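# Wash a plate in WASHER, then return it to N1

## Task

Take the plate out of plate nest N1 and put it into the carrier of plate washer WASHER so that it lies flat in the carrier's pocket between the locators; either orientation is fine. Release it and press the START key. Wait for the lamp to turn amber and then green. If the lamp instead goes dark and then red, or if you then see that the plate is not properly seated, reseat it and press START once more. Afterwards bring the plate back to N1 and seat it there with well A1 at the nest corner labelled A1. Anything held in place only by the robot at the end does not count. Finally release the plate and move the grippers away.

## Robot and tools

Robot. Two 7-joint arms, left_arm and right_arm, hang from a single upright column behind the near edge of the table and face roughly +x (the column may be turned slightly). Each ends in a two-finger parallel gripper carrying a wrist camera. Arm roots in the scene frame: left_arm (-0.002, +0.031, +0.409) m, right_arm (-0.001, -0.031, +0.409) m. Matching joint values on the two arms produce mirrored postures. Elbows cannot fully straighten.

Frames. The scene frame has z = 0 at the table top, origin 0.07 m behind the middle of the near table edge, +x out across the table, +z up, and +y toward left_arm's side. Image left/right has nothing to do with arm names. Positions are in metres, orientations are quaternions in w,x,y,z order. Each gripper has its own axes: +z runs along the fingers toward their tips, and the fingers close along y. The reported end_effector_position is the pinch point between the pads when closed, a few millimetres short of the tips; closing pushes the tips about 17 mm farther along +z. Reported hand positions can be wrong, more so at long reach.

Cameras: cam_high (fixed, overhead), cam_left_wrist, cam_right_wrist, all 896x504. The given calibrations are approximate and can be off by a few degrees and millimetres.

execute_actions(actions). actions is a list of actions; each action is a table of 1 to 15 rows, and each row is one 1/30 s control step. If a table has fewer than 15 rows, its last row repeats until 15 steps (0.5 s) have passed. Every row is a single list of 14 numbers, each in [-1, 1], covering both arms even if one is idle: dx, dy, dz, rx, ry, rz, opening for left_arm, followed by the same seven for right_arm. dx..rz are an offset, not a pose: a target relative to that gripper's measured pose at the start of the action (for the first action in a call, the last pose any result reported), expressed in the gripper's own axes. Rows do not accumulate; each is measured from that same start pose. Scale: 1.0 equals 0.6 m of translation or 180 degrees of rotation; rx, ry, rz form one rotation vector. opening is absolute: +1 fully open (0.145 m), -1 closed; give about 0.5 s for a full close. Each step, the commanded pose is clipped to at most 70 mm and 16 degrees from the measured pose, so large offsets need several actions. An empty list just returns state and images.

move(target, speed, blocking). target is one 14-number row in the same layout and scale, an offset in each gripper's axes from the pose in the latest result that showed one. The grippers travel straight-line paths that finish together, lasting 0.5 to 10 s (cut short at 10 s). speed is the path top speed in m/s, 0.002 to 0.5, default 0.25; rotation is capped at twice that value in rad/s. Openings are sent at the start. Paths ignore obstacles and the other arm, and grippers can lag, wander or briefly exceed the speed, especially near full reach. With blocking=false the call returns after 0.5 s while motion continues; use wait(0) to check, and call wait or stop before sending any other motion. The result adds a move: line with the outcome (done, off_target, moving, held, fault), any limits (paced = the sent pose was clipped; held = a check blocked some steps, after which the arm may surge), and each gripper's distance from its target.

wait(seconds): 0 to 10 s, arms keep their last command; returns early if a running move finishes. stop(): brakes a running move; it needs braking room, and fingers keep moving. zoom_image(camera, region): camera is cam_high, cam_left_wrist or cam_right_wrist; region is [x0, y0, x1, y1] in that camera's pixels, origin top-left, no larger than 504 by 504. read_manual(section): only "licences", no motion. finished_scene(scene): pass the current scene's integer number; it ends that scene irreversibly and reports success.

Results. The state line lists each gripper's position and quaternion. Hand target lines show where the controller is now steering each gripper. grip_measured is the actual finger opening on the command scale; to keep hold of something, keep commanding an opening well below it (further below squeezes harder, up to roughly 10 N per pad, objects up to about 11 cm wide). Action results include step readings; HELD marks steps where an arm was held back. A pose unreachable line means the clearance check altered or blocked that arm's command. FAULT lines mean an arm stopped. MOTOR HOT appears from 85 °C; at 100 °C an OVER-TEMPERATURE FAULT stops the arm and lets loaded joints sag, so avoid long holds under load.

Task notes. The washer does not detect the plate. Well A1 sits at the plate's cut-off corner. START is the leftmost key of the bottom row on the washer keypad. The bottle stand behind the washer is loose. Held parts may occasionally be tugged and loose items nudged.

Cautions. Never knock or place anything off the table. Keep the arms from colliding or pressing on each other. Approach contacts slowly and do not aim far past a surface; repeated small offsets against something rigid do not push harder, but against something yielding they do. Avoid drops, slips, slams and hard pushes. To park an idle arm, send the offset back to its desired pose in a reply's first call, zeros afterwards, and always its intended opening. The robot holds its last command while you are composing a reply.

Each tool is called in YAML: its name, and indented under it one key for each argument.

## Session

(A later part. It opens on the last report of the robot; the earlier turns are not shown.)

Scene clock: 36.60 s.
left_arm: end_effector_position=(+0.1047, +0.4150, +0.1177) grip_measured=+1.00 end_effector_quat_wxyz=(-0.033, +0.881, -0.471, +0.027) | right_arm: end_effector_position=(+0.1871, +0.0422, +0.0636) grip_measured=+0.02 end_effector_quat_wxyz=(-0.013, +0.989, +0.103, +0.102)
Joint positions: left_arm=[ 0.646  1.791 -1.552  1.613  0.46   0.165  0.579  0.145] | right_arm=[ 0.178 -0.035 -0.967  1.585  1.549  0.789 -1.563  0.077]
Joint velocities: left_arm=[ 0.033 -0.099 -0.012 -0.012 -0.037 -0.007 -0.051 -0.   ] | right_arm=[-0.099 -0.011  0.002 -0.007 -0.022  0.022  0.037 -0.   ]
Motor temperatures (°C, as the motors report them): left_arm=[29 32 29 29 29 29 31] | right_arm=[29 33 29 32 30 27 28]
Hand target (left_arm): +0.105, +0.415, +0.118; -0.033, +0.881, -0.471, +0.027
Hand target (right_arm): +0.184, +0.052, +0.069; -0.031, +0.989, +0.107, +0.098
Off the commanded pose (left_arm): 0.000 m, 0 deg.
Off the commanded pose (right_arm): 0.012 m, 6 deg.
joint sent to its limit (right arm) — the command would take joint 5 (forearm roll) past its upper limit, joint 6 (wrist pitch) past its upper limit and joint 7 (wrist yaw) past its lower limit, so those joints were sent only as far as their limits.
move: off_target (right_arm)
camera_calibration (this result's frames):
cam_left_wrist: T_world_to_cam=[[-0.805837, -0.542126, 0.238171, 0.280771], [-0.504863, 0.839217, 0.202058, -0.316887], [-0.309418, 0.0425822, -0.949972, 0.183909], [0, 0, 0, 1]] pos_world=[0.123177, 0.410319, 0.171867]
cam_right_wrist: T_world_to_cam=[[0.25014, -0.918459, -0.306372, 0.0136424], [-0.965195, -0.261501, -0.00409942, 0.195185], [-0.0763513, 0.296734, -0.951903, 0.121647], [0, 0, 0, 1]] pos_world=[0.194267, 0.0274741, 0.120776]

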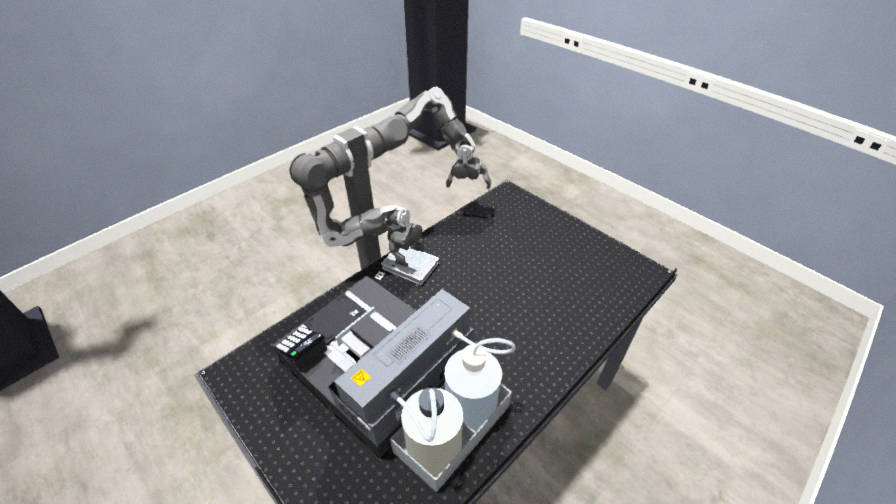

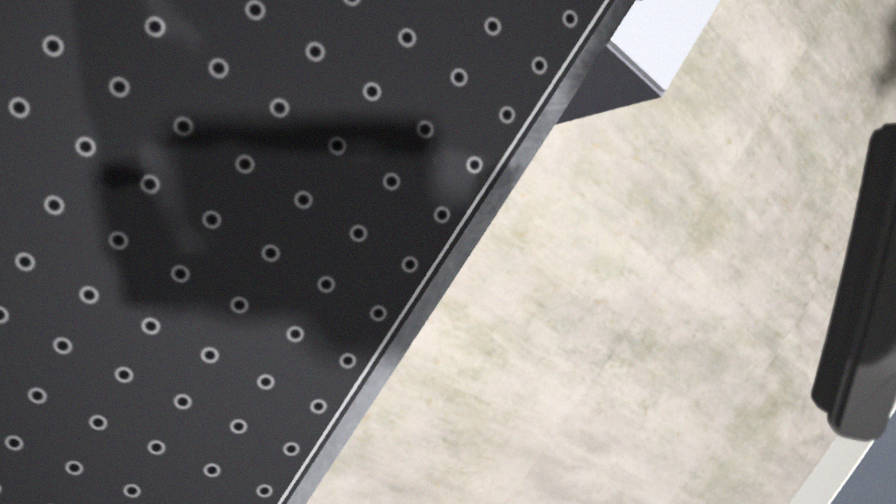

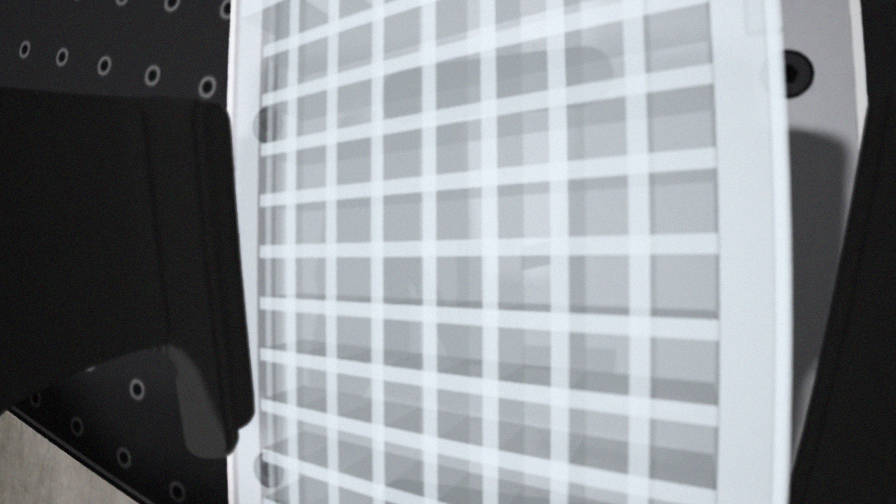

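execute_actions:
  actions:
    - [[0,0,0,0,0,0,1,0,0,0,0,0,0,0.7]]
    - [[0,0,0,0,0,0,1,0,0,0,0,0,0,0.7]]

move:
  target: [0,0,0,0,0,0,1,-0.012,-0.008,0.022,0,-0.06,-0.004,0.7]
  speed: 0.03

execute_actions:
  actions:
    - [[0,0,0,0,0,0,1,0,0,0,0,0,0,0.4]]
    - [[0,0,0,0,0,0,1,0,0,0,0,0,0,0.1]]
    - [[0,0,0,0,0,0,1,0,0,0,0,0,0,-0.6]]
    - [[0,0,0,0,0,0,1,0,0,0,0,0,0,-0.6]]

Scene clock: 42.73 s.
left_arm: end_effector_position=(+0.1047, +0.4150, +0.1177) grip_measured=+1.00 end_effector_quat_wxyz=(-0.033, +0.881, -0.471, +0.027) | right_arm: end_effector_position=(+0.1874, +0.0418, +0.0635) grip_measured=+0.70 end_effector_quat_wxyz=(-0.012, +0.989, +0.103, +0.103)
Joint positions: left_arm=[ 0.646  1.791 -1.552  1.613  0.46   0.165  0.579  0.145] | right_arm=[ 0.178 -0.034 -0.967  1.585  1.548  0.789 -1.563  0.125]
Joint velocities: left_arm=[ 0.055 -0.033  0.012 -0.007 -0.022 -0.095 -0.037  0.   ] | right_arm=[-0.055 -0.055  0.002 -0.002  0.007  0.007 -0.051 -0.   ]
Motor temperatures (°C, as the motors report them): left_arm=[29 32 29 29 29 29 31] | right_arm=[29 33 29 33 31 27 28]
Hand target (left_arm): +0.105, +0.415, +0.118; -0.033, +0.881, -0.471, +0.027
Hand target (right_arm): +0.187, +0.042, +0.063; -0.012, +0.989, +0.103, +0.103
Off the commanded pose (left_arm): 0.000 m, 0 deg.
Off the commanded pose (right_arm): 0.000 m, 0 deg.
Step readings (end_effector_position; steps 1 to 15: 1st action; 16 to 30: 2nd action):
0: left_arm (+0.1047, +0.4150, +0.1177) | right_arm (+0.1871, +0.0422, +0.0636)
1: left_arm (+0.1047, +0.4150, +0.1177) | right_arm (+0.1874, +0.0416, +0.0634)
2: left_arm (+0.1047, +0.4150, +0.1177) | right_arm (+0.1874, +0.0418, +0.0635)
4: left_arm (+0.1047, +0.4150, +0.1177) | right_arm (+0.1874, +0.0418, +0.0635)
8: left_arm (+0.1047, +0.4150, +0.1177) | right_arm (+0.1874, +0.0418, +0.0635)
15: left_arm (+0.1047, +0.4150, +0.1177) | right_arm (+0.1874, +0.0418, +0.0635)
16: left_arm (+0.1047, +0.4150, +0.1177) | right_arm (+0.1874, +0.0418, +0.0635)
17: left_arm (+0.1047, +0.4150, +0.1177) | right_arm (+0.1874, +0.0418, +0.0635)
19: left_arm (+0.1047, +0.4150, +0.1177) | right_arm (+0.1874, +0.0418, +0.0635)
23: left_arm (+0.1047, +0.4150, +0.1177) | right_arm (+0.1874, +0.0418, +0.0635)
30: end_effector_position above
camera_calibration (this result's frames):
cam_left_wrist: T_world_to_cam=[[-0.805837, -0.542126, 0.238171, 0.280771], [-0.504863, 0.839217, 0.202058, -0.316887], [-0.309418, 0.0425822, -0.949972, 0.183909], [0, 0, 0, 1]] pos_world=[0.123177, 0.410319, 0.171867]
cam_right_wrist: T_world_to_cam=[[0.250209, -0.919026, -0.304611, 0.0130607], [-0.965281, -0.261167, -0.00493143, 0.195358], [-0.0750223, 0.295269, -0.952464, 0.121534], [0, 0, 0, 1]] pos_world=[0.194425, 0.0271391, 0.120698]

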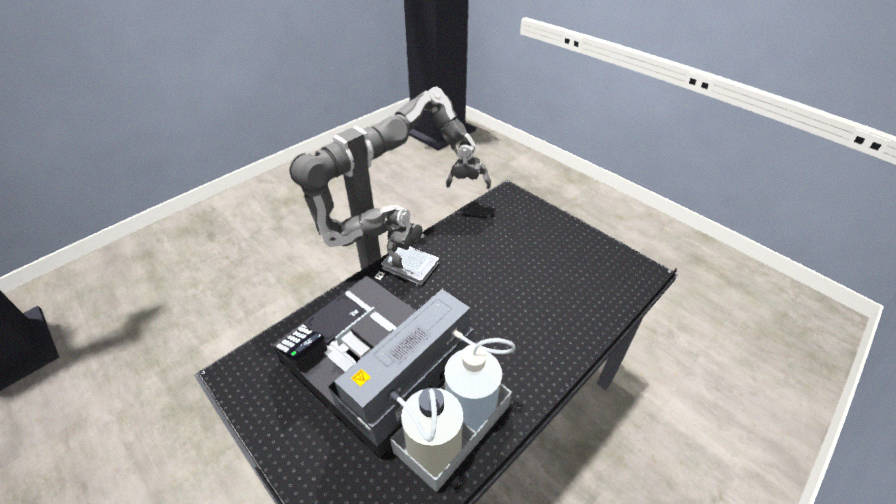

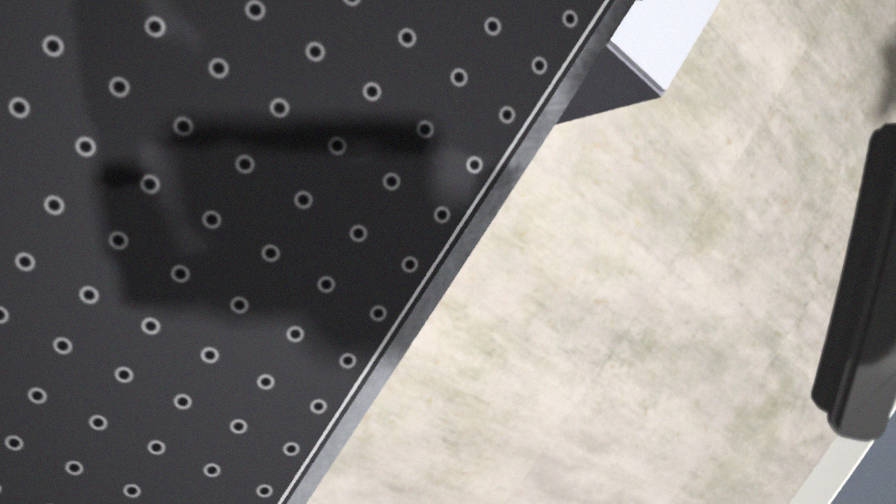

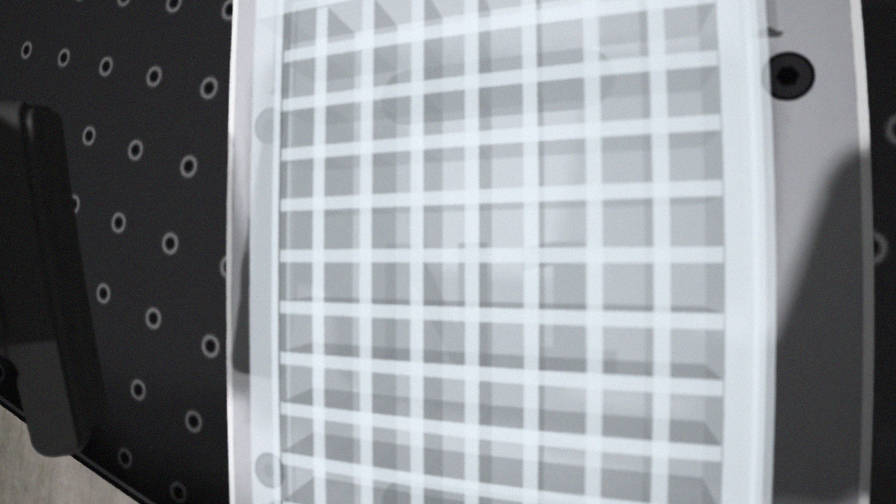

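Scene clock: 46.10 s.
left_arm: end_effector_position=(+0.1047, +0.4150, +0.1177) grip_measured=+1.00 end_effector_quat_wxyz=(-0.033, +0.881, -0.471, +0.027) | right_arm: end_effector_position=(+0.1834, +0.0459, +0.0503) grip_measured=+0.70 end_effector_quat_wxyz=(-0.006, +0.994, +0.088, +0.065)
Joint positions: left_arm=[ 0.646  1.791 -1.552  1.613  0.46   0.165  0.579  0.145] | right_arm=[ 0.182 -0.085 -0.933  1.482  1.569  0.789 -1.563  0.125]
Joint velocities: left_arm=[-0.099 -0.055  0.007 -0.012 -0.037  0.022 -0.095  0.   ] | right_arm=[-0.055  0.011 -0.002 -0.002  0.007  0.007 -0.081  0.   ]
Motor temperatures (°C, as the motors report them): left_arm=[29 32 29 29 29 29 31] | right_arm=[29 33 29 33 31 27 28]
Hand target (left_arm): +0.105, +0.415, +0.118; -0.033, +0.881, -0.471, +0.027
Hand target (right_arm): +0.182, +0.046, +0.049; -0.005, +0.994, +0.086, +0.061
Off the commanded pose (left_arm): 0.000 m, 0 deg.
Off the commanded pose (right_arm): 0.002 m, 7 deg.
joint sent to its limit (right arm) — the command would take joint 5 (forearm roll) past its upper limit, joint 6 (wrist pitch) past its upper limit and joint 7 (wrist yaw) past its lower limit, so those joints were sent only as far as their limits.
move: off_target (right_arm)
camera_calibration (this result's frames):
cam_left_wrist: T_world_to_cam=[[-0.805837, -0.542126, 0.238171, 0.280771], [-0.504863, 0.839217, 0.202058, -0.316887], [-0.309418, 0.0425822, -0.949972, 0.183909], [0, 0, 0, 1]] pos_world=[0.123177, 0.410319, 0.171867]
cam_right_wrist: T_world_to_cam=[[0.197085, -0.931374, -0.306104, 0.0242511], [-0.970716, -0.229131, 0.0721782, 0.188233], [-0.137363, 0.282915, -0.949258, 0.11929], [0, 0, 0, 1]] pos_world=[0.194327, 0.0319681, 0.107074]

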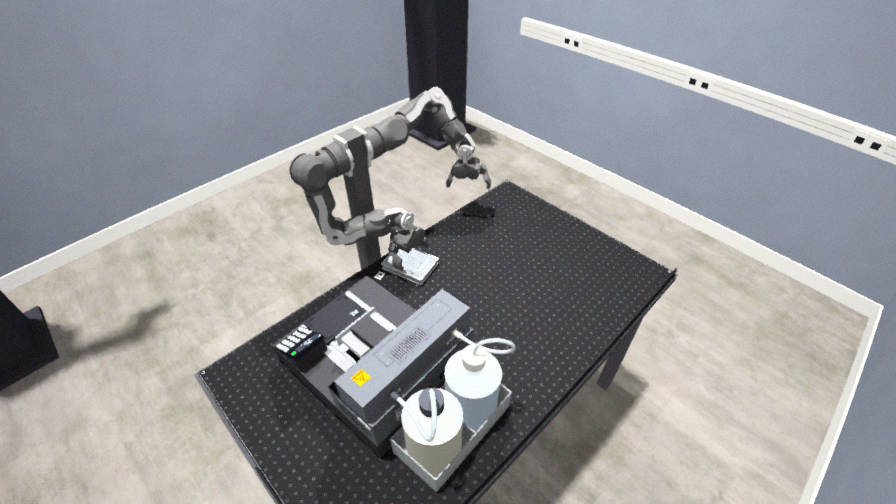

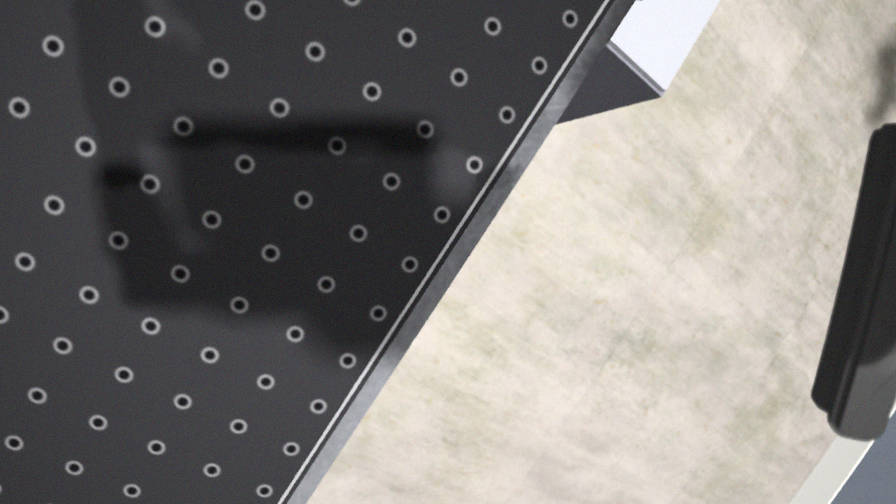

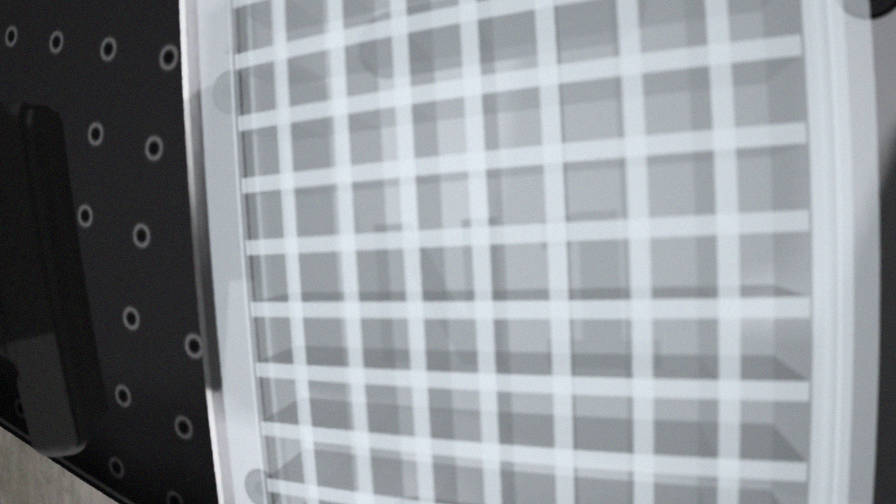

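Scene clock: 48.10 s.
left_arm: end_effector_position=(+0.1047, +0.4150, +0.1177) grip_measured=+1.00 end_effector_quat_wxyz=(-0.033, +0.881, -0.471, +0.027) | right_arm: end_effector_position=(+0.1849, +0.0436, +0.0499) grip_measured=+0.15 end_effector_quat_wxyz=(-0.001, +0.994, +0.087, +0.068)
Joint positions: left_arm=[ 0.646  1.791 -1.552  1.613  0.46   0.165  0.579  0.145] | right_arm=[ 0.182 -0.081 -0.933  1.483  1.561  0.789 -1.563  0.087]
Joint velocities: left_arm=[ 0.033  0.033 -0.017  0.007  0.037 -0.007 -0.037  0.   ] | right_arm=[ 0.055 -0.033 -0.007  0.002  0.007  0.022 -0.022  0.   ]
Motor temperatures (°C, as the motors report them): left_arm=[29 32 29 29 29 29 31] | right_arm=[29 33 29 33 31 27 28]
Hand target (left_arm): +0.105, +0.415, +0.118; -0.033, +0.881, -0.471, +0.027
Hand target (right_arm): +0.185, +0.044, +0.050; -0.001, +0.994, +0.087, +0.068
Off the commanded pose (left_arm): 0.000 m, 0 deg.
Off the commanded pose (right_arm): 0.000 m, 0 deg.
joint sent to its limit (right arm) — the command would take joint 7 (wrist yaw) past its lower limit, so that joint was sent only as far as its limit.
Step readings (end_effector_position; steps 1 to 15: 1st action; 16 to 30: 2nd action; 31 to 45: 3rd action; 46 to 60: 4th action):
0: left_arm (+0.1047, +0.4150, +0.1177) | right_arm (+0.1834, +0.0459, +0.0503)
1: left_arm (+0.1047, +0.4150, +0.1177) | right_arm (+0.1834, +0.0459, +0.0503)
2: left_arm (+0.1047, +0.4150, +0.1177) | right_arm (+0.1834, +0.0459, +0.0503)
4: left_arm (+0.1047, +0.4150, +0.1177) | right_arm (+0.1834, +0.0459, +0.0503)
8: left_arm (+0.1047, +0.4150, +0.1177) | right_arm (+0.1834, +0.0459, +0.0503)
15: left_arm (+0.1047, +0.4150, +0.1177) | right_arm (+0.1834, +0.0459, +0.0503)
16: left_arm (+0.1047, +0.4150, +0.1177) | right_arm (+0.1834, +0.0459, +0.0503)
17: left_arm (+0.1047, +0.4150, +0.1177) | right_arm (+0.1848, +0.0439, +0.0498)
19: left_arm (+0.1047, +0.4150, +0.1177) | right_arm (+0.1848, +0.0436, +0.0499)
23: left_arm (+0.1047, +0.4150, +0.1177) | right_arm (+0.1848, +0.0436, +0.0499)
30: left_arm (+0.1047, +0.4150, +0.1177) | right_arm (+0.1848, +0.0436, +0.0499)
31: left_arm (+0.1047, +0.4150, +0.1177) | right_arm (+0.1849, +0.0436, +0.0499)
32: left_arm (+0.1047, +0.4150, +0.1177) | right_arm (+0.1849, +0.0436, +0.0499)
34: left_arm (+0.1047, +0.4150, +0.1177) | right_arm (+0.1849, +0.0436, +0.0499)
38: left_arm (+0.1047, +0.4150, +0.1177) | right_arm (+0.1849, +0.0436, +0.0499)
45: left_arm (+0.1047, +0.4150, +0.1177) | right_arm (+0.1849, +0.0436, +0.0499)
46: left_arm (+0.1047, +0.4150, +0.1177) | right_arm (+0.1849, +0.0436, +0.0499)
47: left_arm (+0.1047, +0.4150, +0.1177) | right_arm (+0.1849, +0.0436, +0.0499)
49: left_arm (+0.1047, +0.4150, +0.1177) | right_arm (+0.1849, +0.0436, +0.0499)
53: left_arm (+0.1047, +0.4150, +0.1177) | right_arm (+0.1849, +0.0436, +0.0499)
60: end_effector_position above
camera_calibration (this result's frames):
cam_left_wrist: T_world_to_cam=[[-0.805837, -0.542126, 0.238171, 0.280771], [-0.504863, 0.839217, 0.202058, -0.316887], [-0.309418, 0.0425822, -0.949972, 0.183909], [0, 0, 0, 1]] pos_world=[0.123177, 0.410319, 0.171867]
cam_right_wrist: T_world_to_cam=[[0.198091, -0.934105, -0.296999, 0.0211019], [-0.971568, -0.227205, 0.0665798, 0.189501], [-0.129672, 0.275366, -0.952554, 0.118831], [0, 0, 0, 1]] pos_world=[0.195342, 0.0300452, 0.106843]

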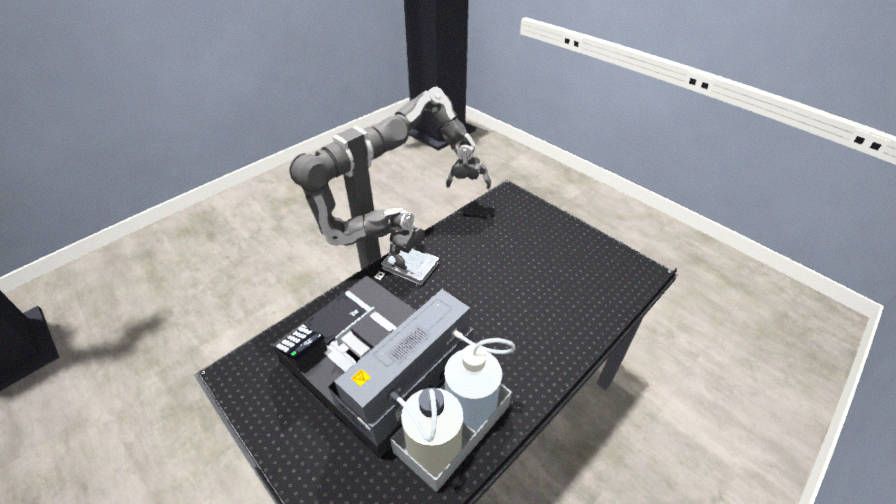

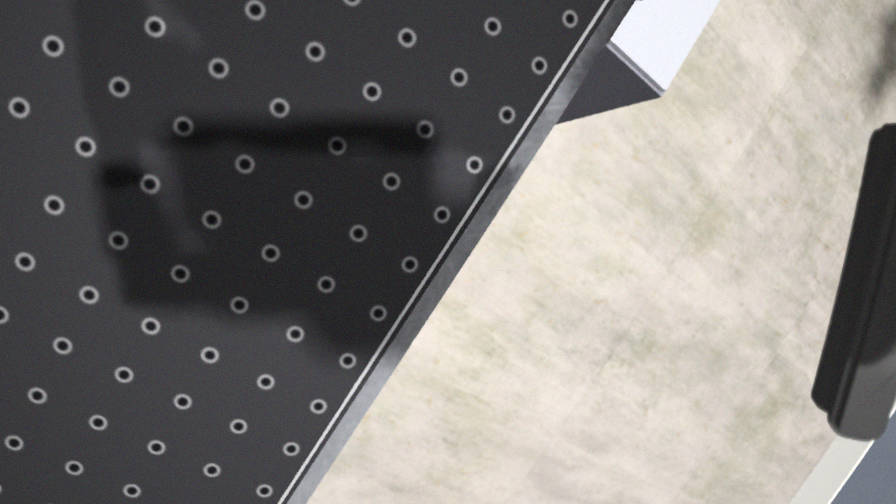

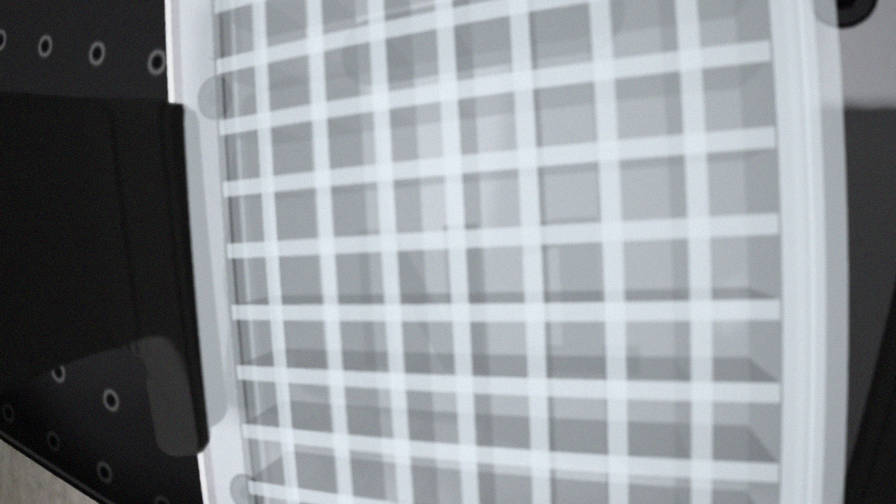

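move:
  target: [0,0,0,0,0,0,1,0.007,0,-0.05,0,0,0,-0.6]
  speed: 0.03

move:
  target: [0,0,0,0,0,0,1,0.2,0.08,-0.16,0,0,0,-0.6]
  speed: 0.07

Scene clock: 55.40 s.
left_arm: end_effector_position=(+0.1047, +0.4150, +0.1177) grip_measured=+1.00 end_effector_quat_wxyz=(-0.033, +0.881, -0.471, +0.027) | right_arm: end_effector_position=(+0.1863, +0.0444, +0.0804) grip_measured=+0.13 end_effector_quat_wxyz=(-0.052, +0.988, +0.089, +0.114)
Joint positions: left_arm=[ 0.646  1.791 -1.552  1.613  0.46   0.165  0.579  0.145] | right_arm=[ 0.148 -0.014 -0.933  1.693  1.569  0.789 -1.563  0.085]
Joint velocities: left_arm=[-0.033 -0.033 -0.012  0.002 -0.022  0.051  0.007  0.   ] | right_arm=[ 0.033 -0.033  0.012 -0.012  0.007  0.007 -0.007  0.   ]
Motor temperatures (°C, as the motors report them): left_arm=[29 33 29 29 29 29 31] | right_arm=[29 33 29 33 30 27 28]
Hand target (left_arm): +0.105, +0.415, +0.118; -0.033, +0.881, -0.471, +0.027
Hand target (right_arm): +0.185, +0.044, +0.080; -0.052, +0.988, +0.090, +0.112
Off the commanded pose (left_arm): 0.000 m, 0 deg.
Off the commanded pose (right_arm): 0.001 m, 8 deg.
joint sent to its limit (right arm) — the command would take joint 5 (forearm roll) past its upper limit, joint 6 (wrist pitch) past its upper limit and joint 7 (wrist yaw) past its lower limit, so those joints were sent only as far as their limits.
move: off_target (right_arm)
camera_calibration (this result's frames):
cam_left_wrist: T_world_to_cam=[[-0.805837, -0.542126, 0.238171, 0.280771], [-0.504863, 0.839217, 0.202058, -0.316887], [-0.309418, 0.0425822, -0.949972, 0.183909], [0, 0, 0, 1]] pos_world=[0.123177, 0.410319, 0.171867]
cam_right_wrist: T_world_to_cam=[[0.237186, -0.894793, -0.37827, 0.0282048], [-0.969836, -0.240633, -0.0389016, 0.197753], [-0.0562154, 0.376087, -0.924877, 0.127492], [0, 0, 0, 1]] pos_world=[0.192265, 0.0248753, 0.136276]

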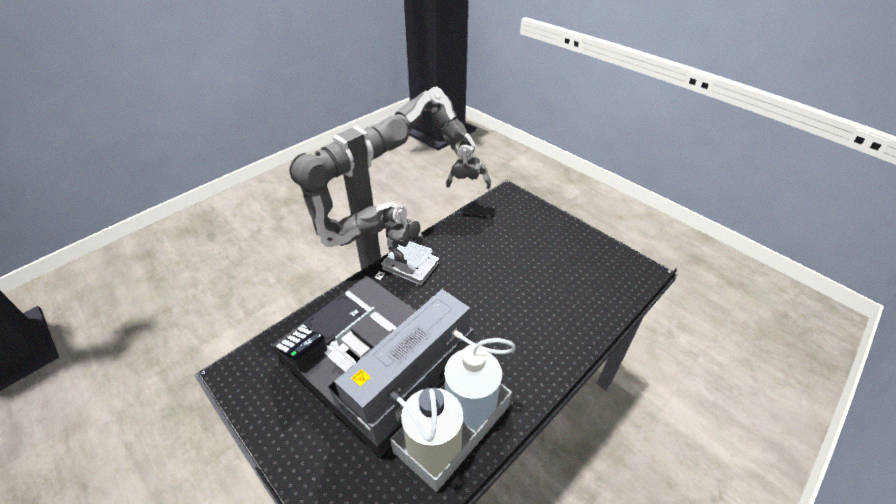

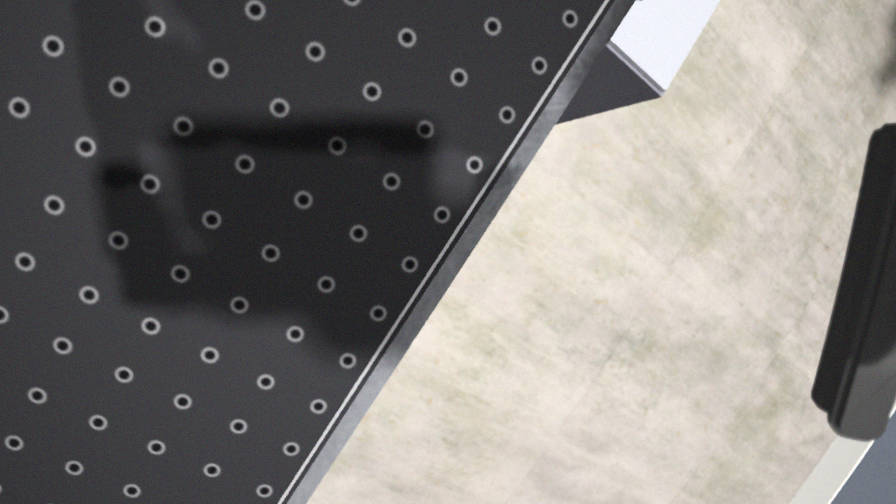

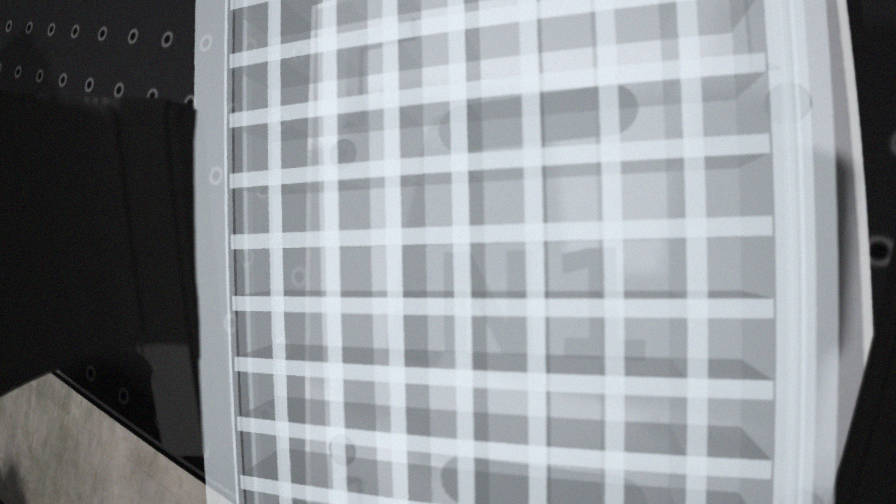

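Scene clock: 57.93 s.
left_arm: end_effector_position=(+0.1047, +0.4150, +0.1177) grip_measured=+1.00 end_effector_quat_wxyz=(-0.033, +0.881, -0.471, +0.027) | right_arm: end_effector_position=(+0.2896, +0.0066, +0.1980) grip_measured=+0.13 end_effector_quat_wxyz=(-0.091, +0.941, +0.026, +0.326)
Joint positions: left_arm=[ 0.646  1.791 -1.552  1.613  0.46   0.165  0.579  0.145] | right_arm=[ 0.397  0.093 -0.766  1.95   1.571  0.789 -1.563  0.085]
Joint velocities: left_arm=[-0.033 -0.099 -0.002 -0.017 -0.051 -0.007 -0.022 -0.   ] | right_arm=[-0.055 -0.033 -0.022  0.002 -0.037  0.037  0.007 -0.   ]
Motor temperatures (°C, as the motors report them): left_arm=[29 33 29 29 29 29 31] | right_arm=[29 33 29 33 30 27 28]
Hand target (left_arm): +0.105, +0.415, +0.118; -0.033, +0.881, -0.471, +0.027
Hand target (right_arm): +0.290, +0.006, +0.198; -0.091, +0.940, +0.026, +0.327
Off the commanded pose (left_arm): 0.000 m, 0 deg.
Off the commanded pose (right_arm): 0.001 m, 26 deg; orientation clipped at the last step of the last action.
joint sent to its limit (right arm) — the command would take joint 5 (forearm roll) past its upper limit, joint 6 (wrist pitch) past its upper limit and joint 7 (wrist yaw) past its lower limit, so those joints were sent only as far as their limits.
move: off_target (right_arm); limits=paced
camera_calibration (this result's frames):
cam_left_wrist: T_world_to_cam=[[-0.805837, -0.542126, 0.238171, 0.280771], [-0.504863, 0.839217, 0.202058, -0.316887], [-0.309418, 0.0425822, -0.949972, 0.183909], [0, 0, 0, 1]] pos_world=[0.123177, 0.410319, 0.171867]
cam_right_wrist: T_world_to_cam=[[0.283686, -0.876041, -0.389967, 0.00310929], [-0.884855, -0.0824331, -0.458515, 0.350807], [0.369532, 0.475139, -0.798554, 0.107284], [0, 0, 0, 1]] pos_world=[0.269887, -0.0193327, 0.247735]

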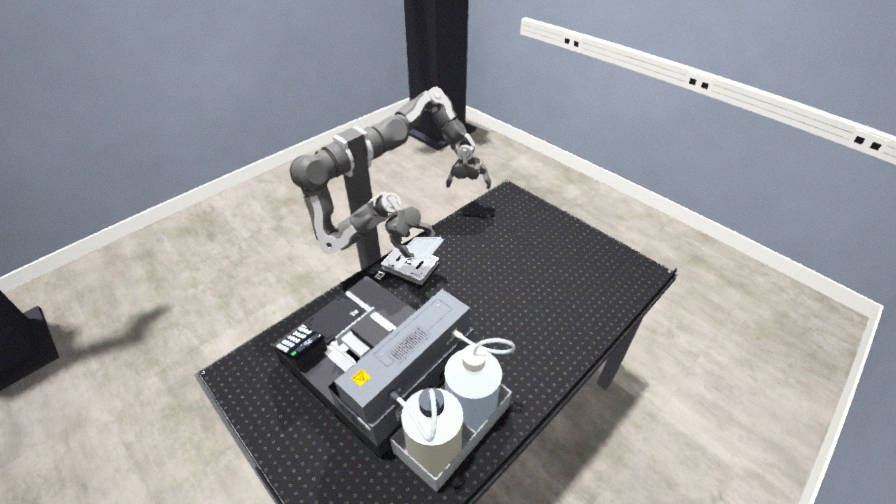

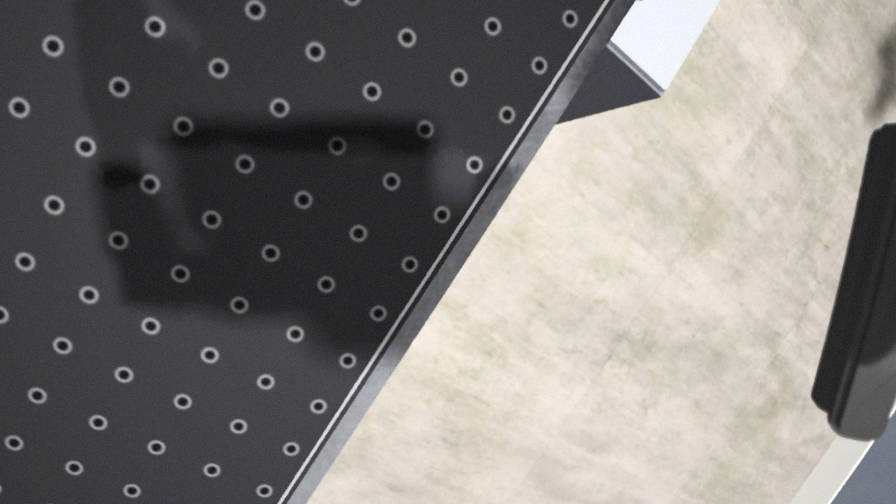

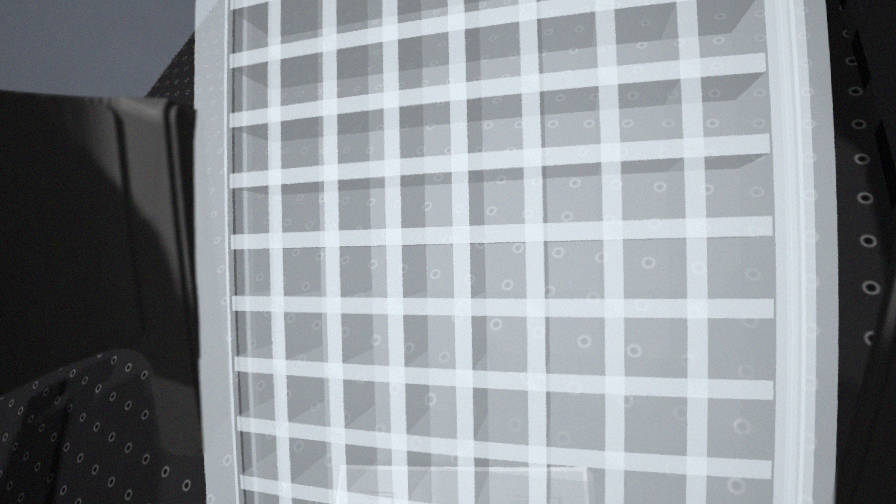

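move:
  target: [0,0,0,0,0,0,1,-0.03,0.5,-0.106,0.118,-0.21,-0.461,-0.6]
  speed: 0.08

Scene clock: 72.93 s.
left_arm: end_effector_position=(+0.1047, +0.4150, +0.1177) grip_measured=+1.00 end_effector_quat_wxyz=(-0.033, +0.881, -0.471, +0.027) | right_arm: end_effector_position=(+0.2706, -0.2928, +0.1930) grip_measured=+0.13 end_effector_quat_wxyz=(+0.002, +0.723, +0.691, +0.011)
Joint positions: left_arm=[ 0.646  1.791 -1.552  1.613  0.46   0.165  0.579  0.145] | right_arm=[ 1.363  1.282 -1.559  1.591  0.024  0.37   1.347  0.085]
Joint velocities: left_arm=[ 0.011  0.011 -0.007 -0.002  0.066 -0.081 -0.037 -0.   ] | right_arm=[-0.055 -0.121 -0.017  0.002 -0.037  0.081  0.007  0.   ]
Motor temperatures (°C, as the motors report them): left_arm=[29 33 29 29 29 29 31] | right_arm=[29 33 29 33 30 27 28]
Hand target (left_arm): +0.105, +0.415, +0.118; -0.033, +0.881, -0.471, +0.027
Hand target (right_arm): +0.270, -0.293, +0.193; +0.000, +0.722, +0.692, +0.008
Off the commanded pose (left_arm): 0.000 m, 0 deg.
Off the commanded pose (right_arm): 0.008 m, 3 deg.
move: off_target (right_arm; path cut at 10 s)
camera_calibration (this result's frames):
cam_left_wrist: T_world_to_cam=[[-0.805837, -0.542126, 0.238171, 0.280771], [-0.504863, 0.839217, 0.202058, -0.316887], [-0.309418, 0.0425822, -0.949972, 0.183909], [0, 0, 0, 1]] pos_world=[0.123177, 0.410319, 0.171867]
cam_right_wrist: T_world_to_cam=[[0.955725, -0.0484666, -0.290244, -0.214602], [0.0075445, -0.981983, 0.18882, -0.322704], [-0.294166, -0.18265, -0.938139, 0.266548], [0, 0, 0, 1]] pos_world=[0.285944, -0.278606, 0.248705]

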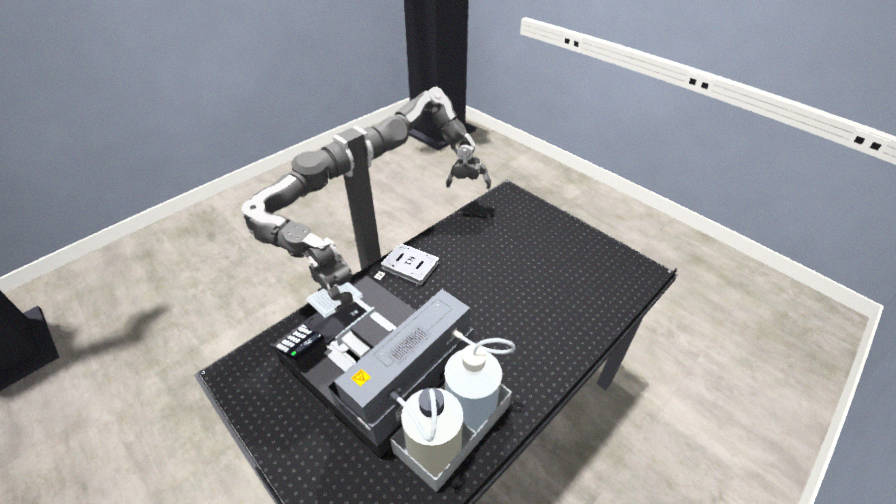

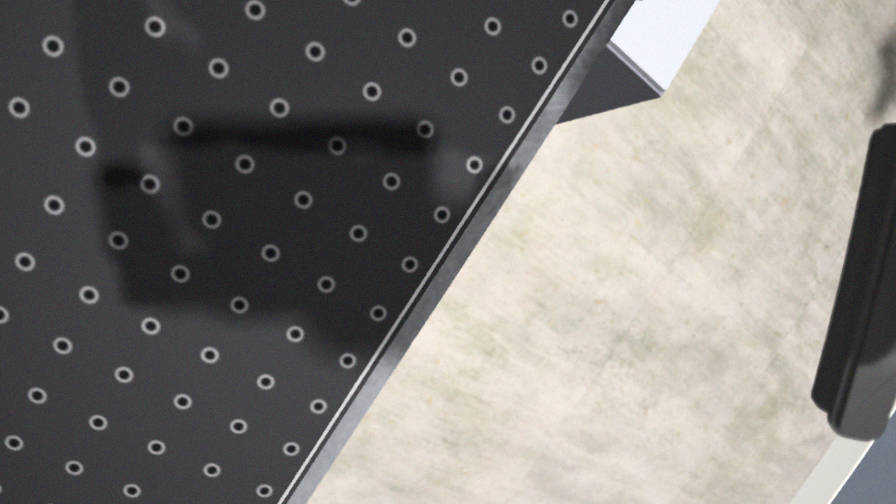

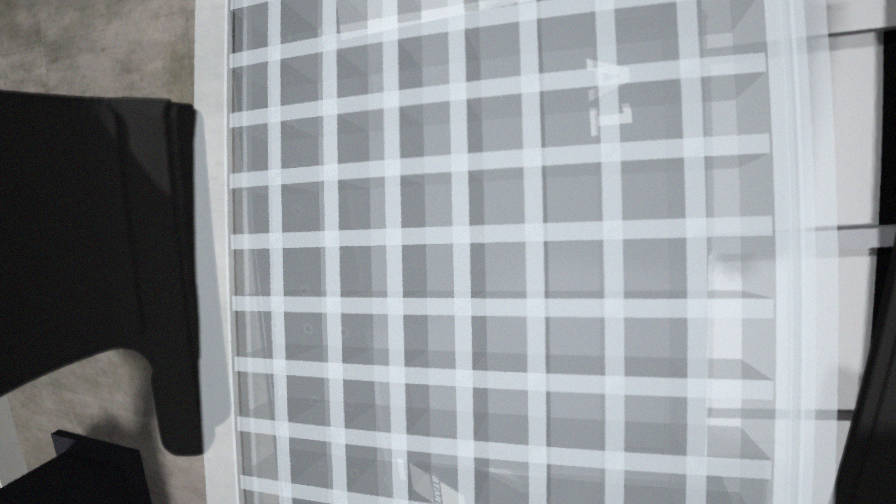

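move:
  target: [0,0,0,0,0,0,1,-0.022,-0.012,0.1,0,0.04,0,-0.6]
  speed: 0.05

zoom_image:
  camera: "cam_high"
  region: [260,250,420,370]

Scene clock: 78.40 s.
left_arm: end_effector_position=(+0.1047, +0.4150, +0.1177) grip_measured=+1.00 end_effector_quat_wxyz=(-0.033, +0.881, -0.471, +0.027) | right_arm: end_effector_position=(+0.2633, -0.3065, +0.1327) grip_measured=+0.13 end_effector_quat_wxyz=(-0.041, +0.722, +0.689, +0.053)
Joint positions: left_arm=[ 0.646  1.791 -1.552  1.613  0.46   0.165  0.579  0.145] | right_arm=[ 1.14   1.266 -1.559  1.413  0.147  0.151  1.112  0.085]
Joint velocities: left_arm=[-0.011  0.055  0.002  0.007  0.007 -0.007 -0.007  0.   ] | right_arm=[-0.011 -0.055  0.007  0.012 -0.051 -0.007 -0.022 -0.   ]
Motor temperatures (°C, as the motors report them): left_arm=[29 33 29 29 29 29 31] | right_arm=[29 33 29 32 30 27 28]
Hand target (left_arm): +0.105, +0.415, +0.118; -0.033, +0.881, -0.471, +0.027
Hand target (right_arm): +0.264, -0.305, +0.132; -0.041, +0.721, +0.690, +0.056
Off the commanded pose (left_arm): 0.000 m, 0 deg.
Off the commanded pose (right_arm): 0.002 m, 0 deg.
move: done
camera_calibration (this result's frames):
cam_left_wrist: T_world_to_cam=[[-0.805837, -0.542126, 0.238171, 0.280771], [-0.504863, 0.839217, 0.202058, -0.316887], [-0.309418, 0.0425822, -0.949972, 0.183909], [0, 0, 0, 1]] pos_world=[0.123177, 0.410319, 0.171867]
cam_right_wrist: T_world_to_cam=[[0.955734, -0.0138541, -0.293905, -0.214644], [0.00698191, -0.997542, 0.0697262, -0.313569], [-0.294148, -0.0686917, -0.953288, 0.242256], [0, 0, 0, 1]] pos_world=[0.278591, -0.299131, 0.189719]

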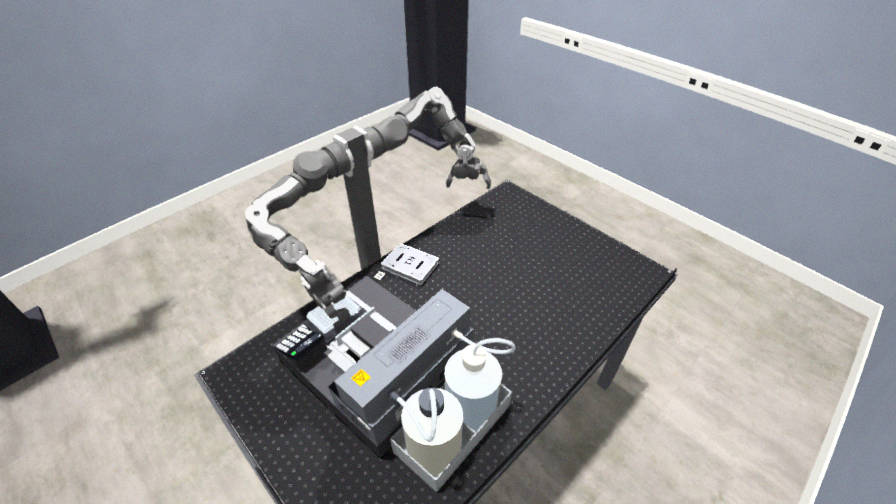

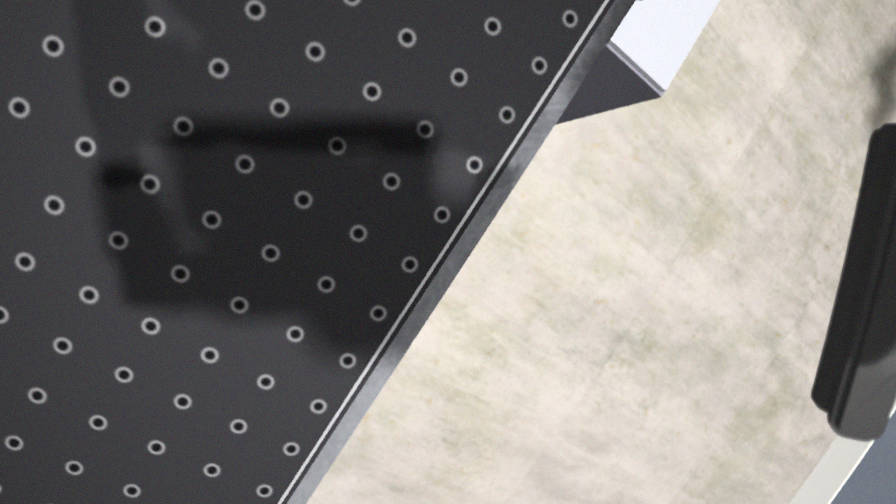

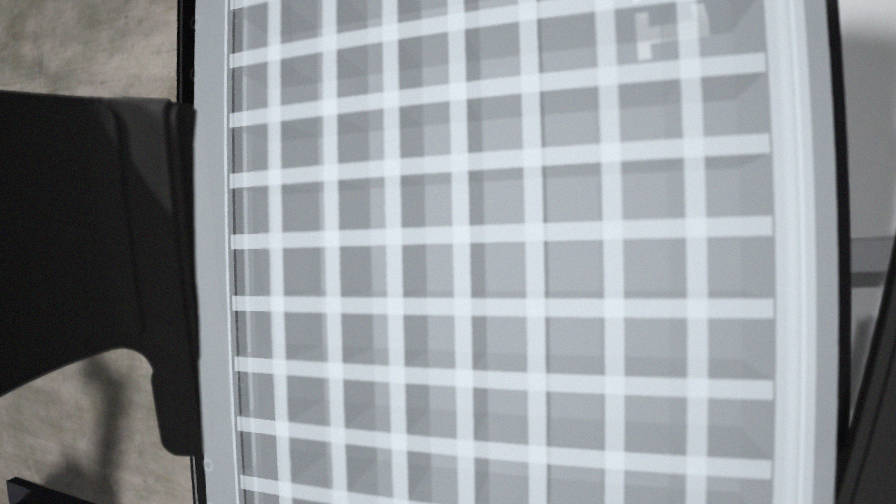

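Region (260, 250, 420, 370) of cam_high's 896x504 image, scaled by 3.150, with more detail than that image has; it fills the top 378 rows of this view, and the rest is white.

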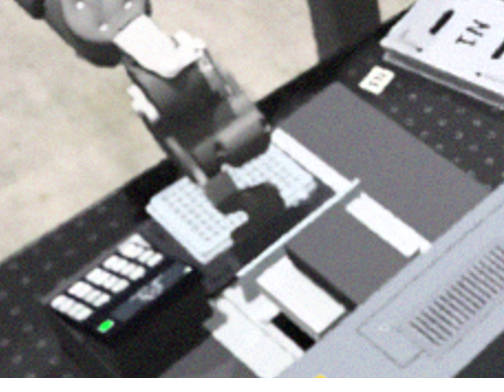

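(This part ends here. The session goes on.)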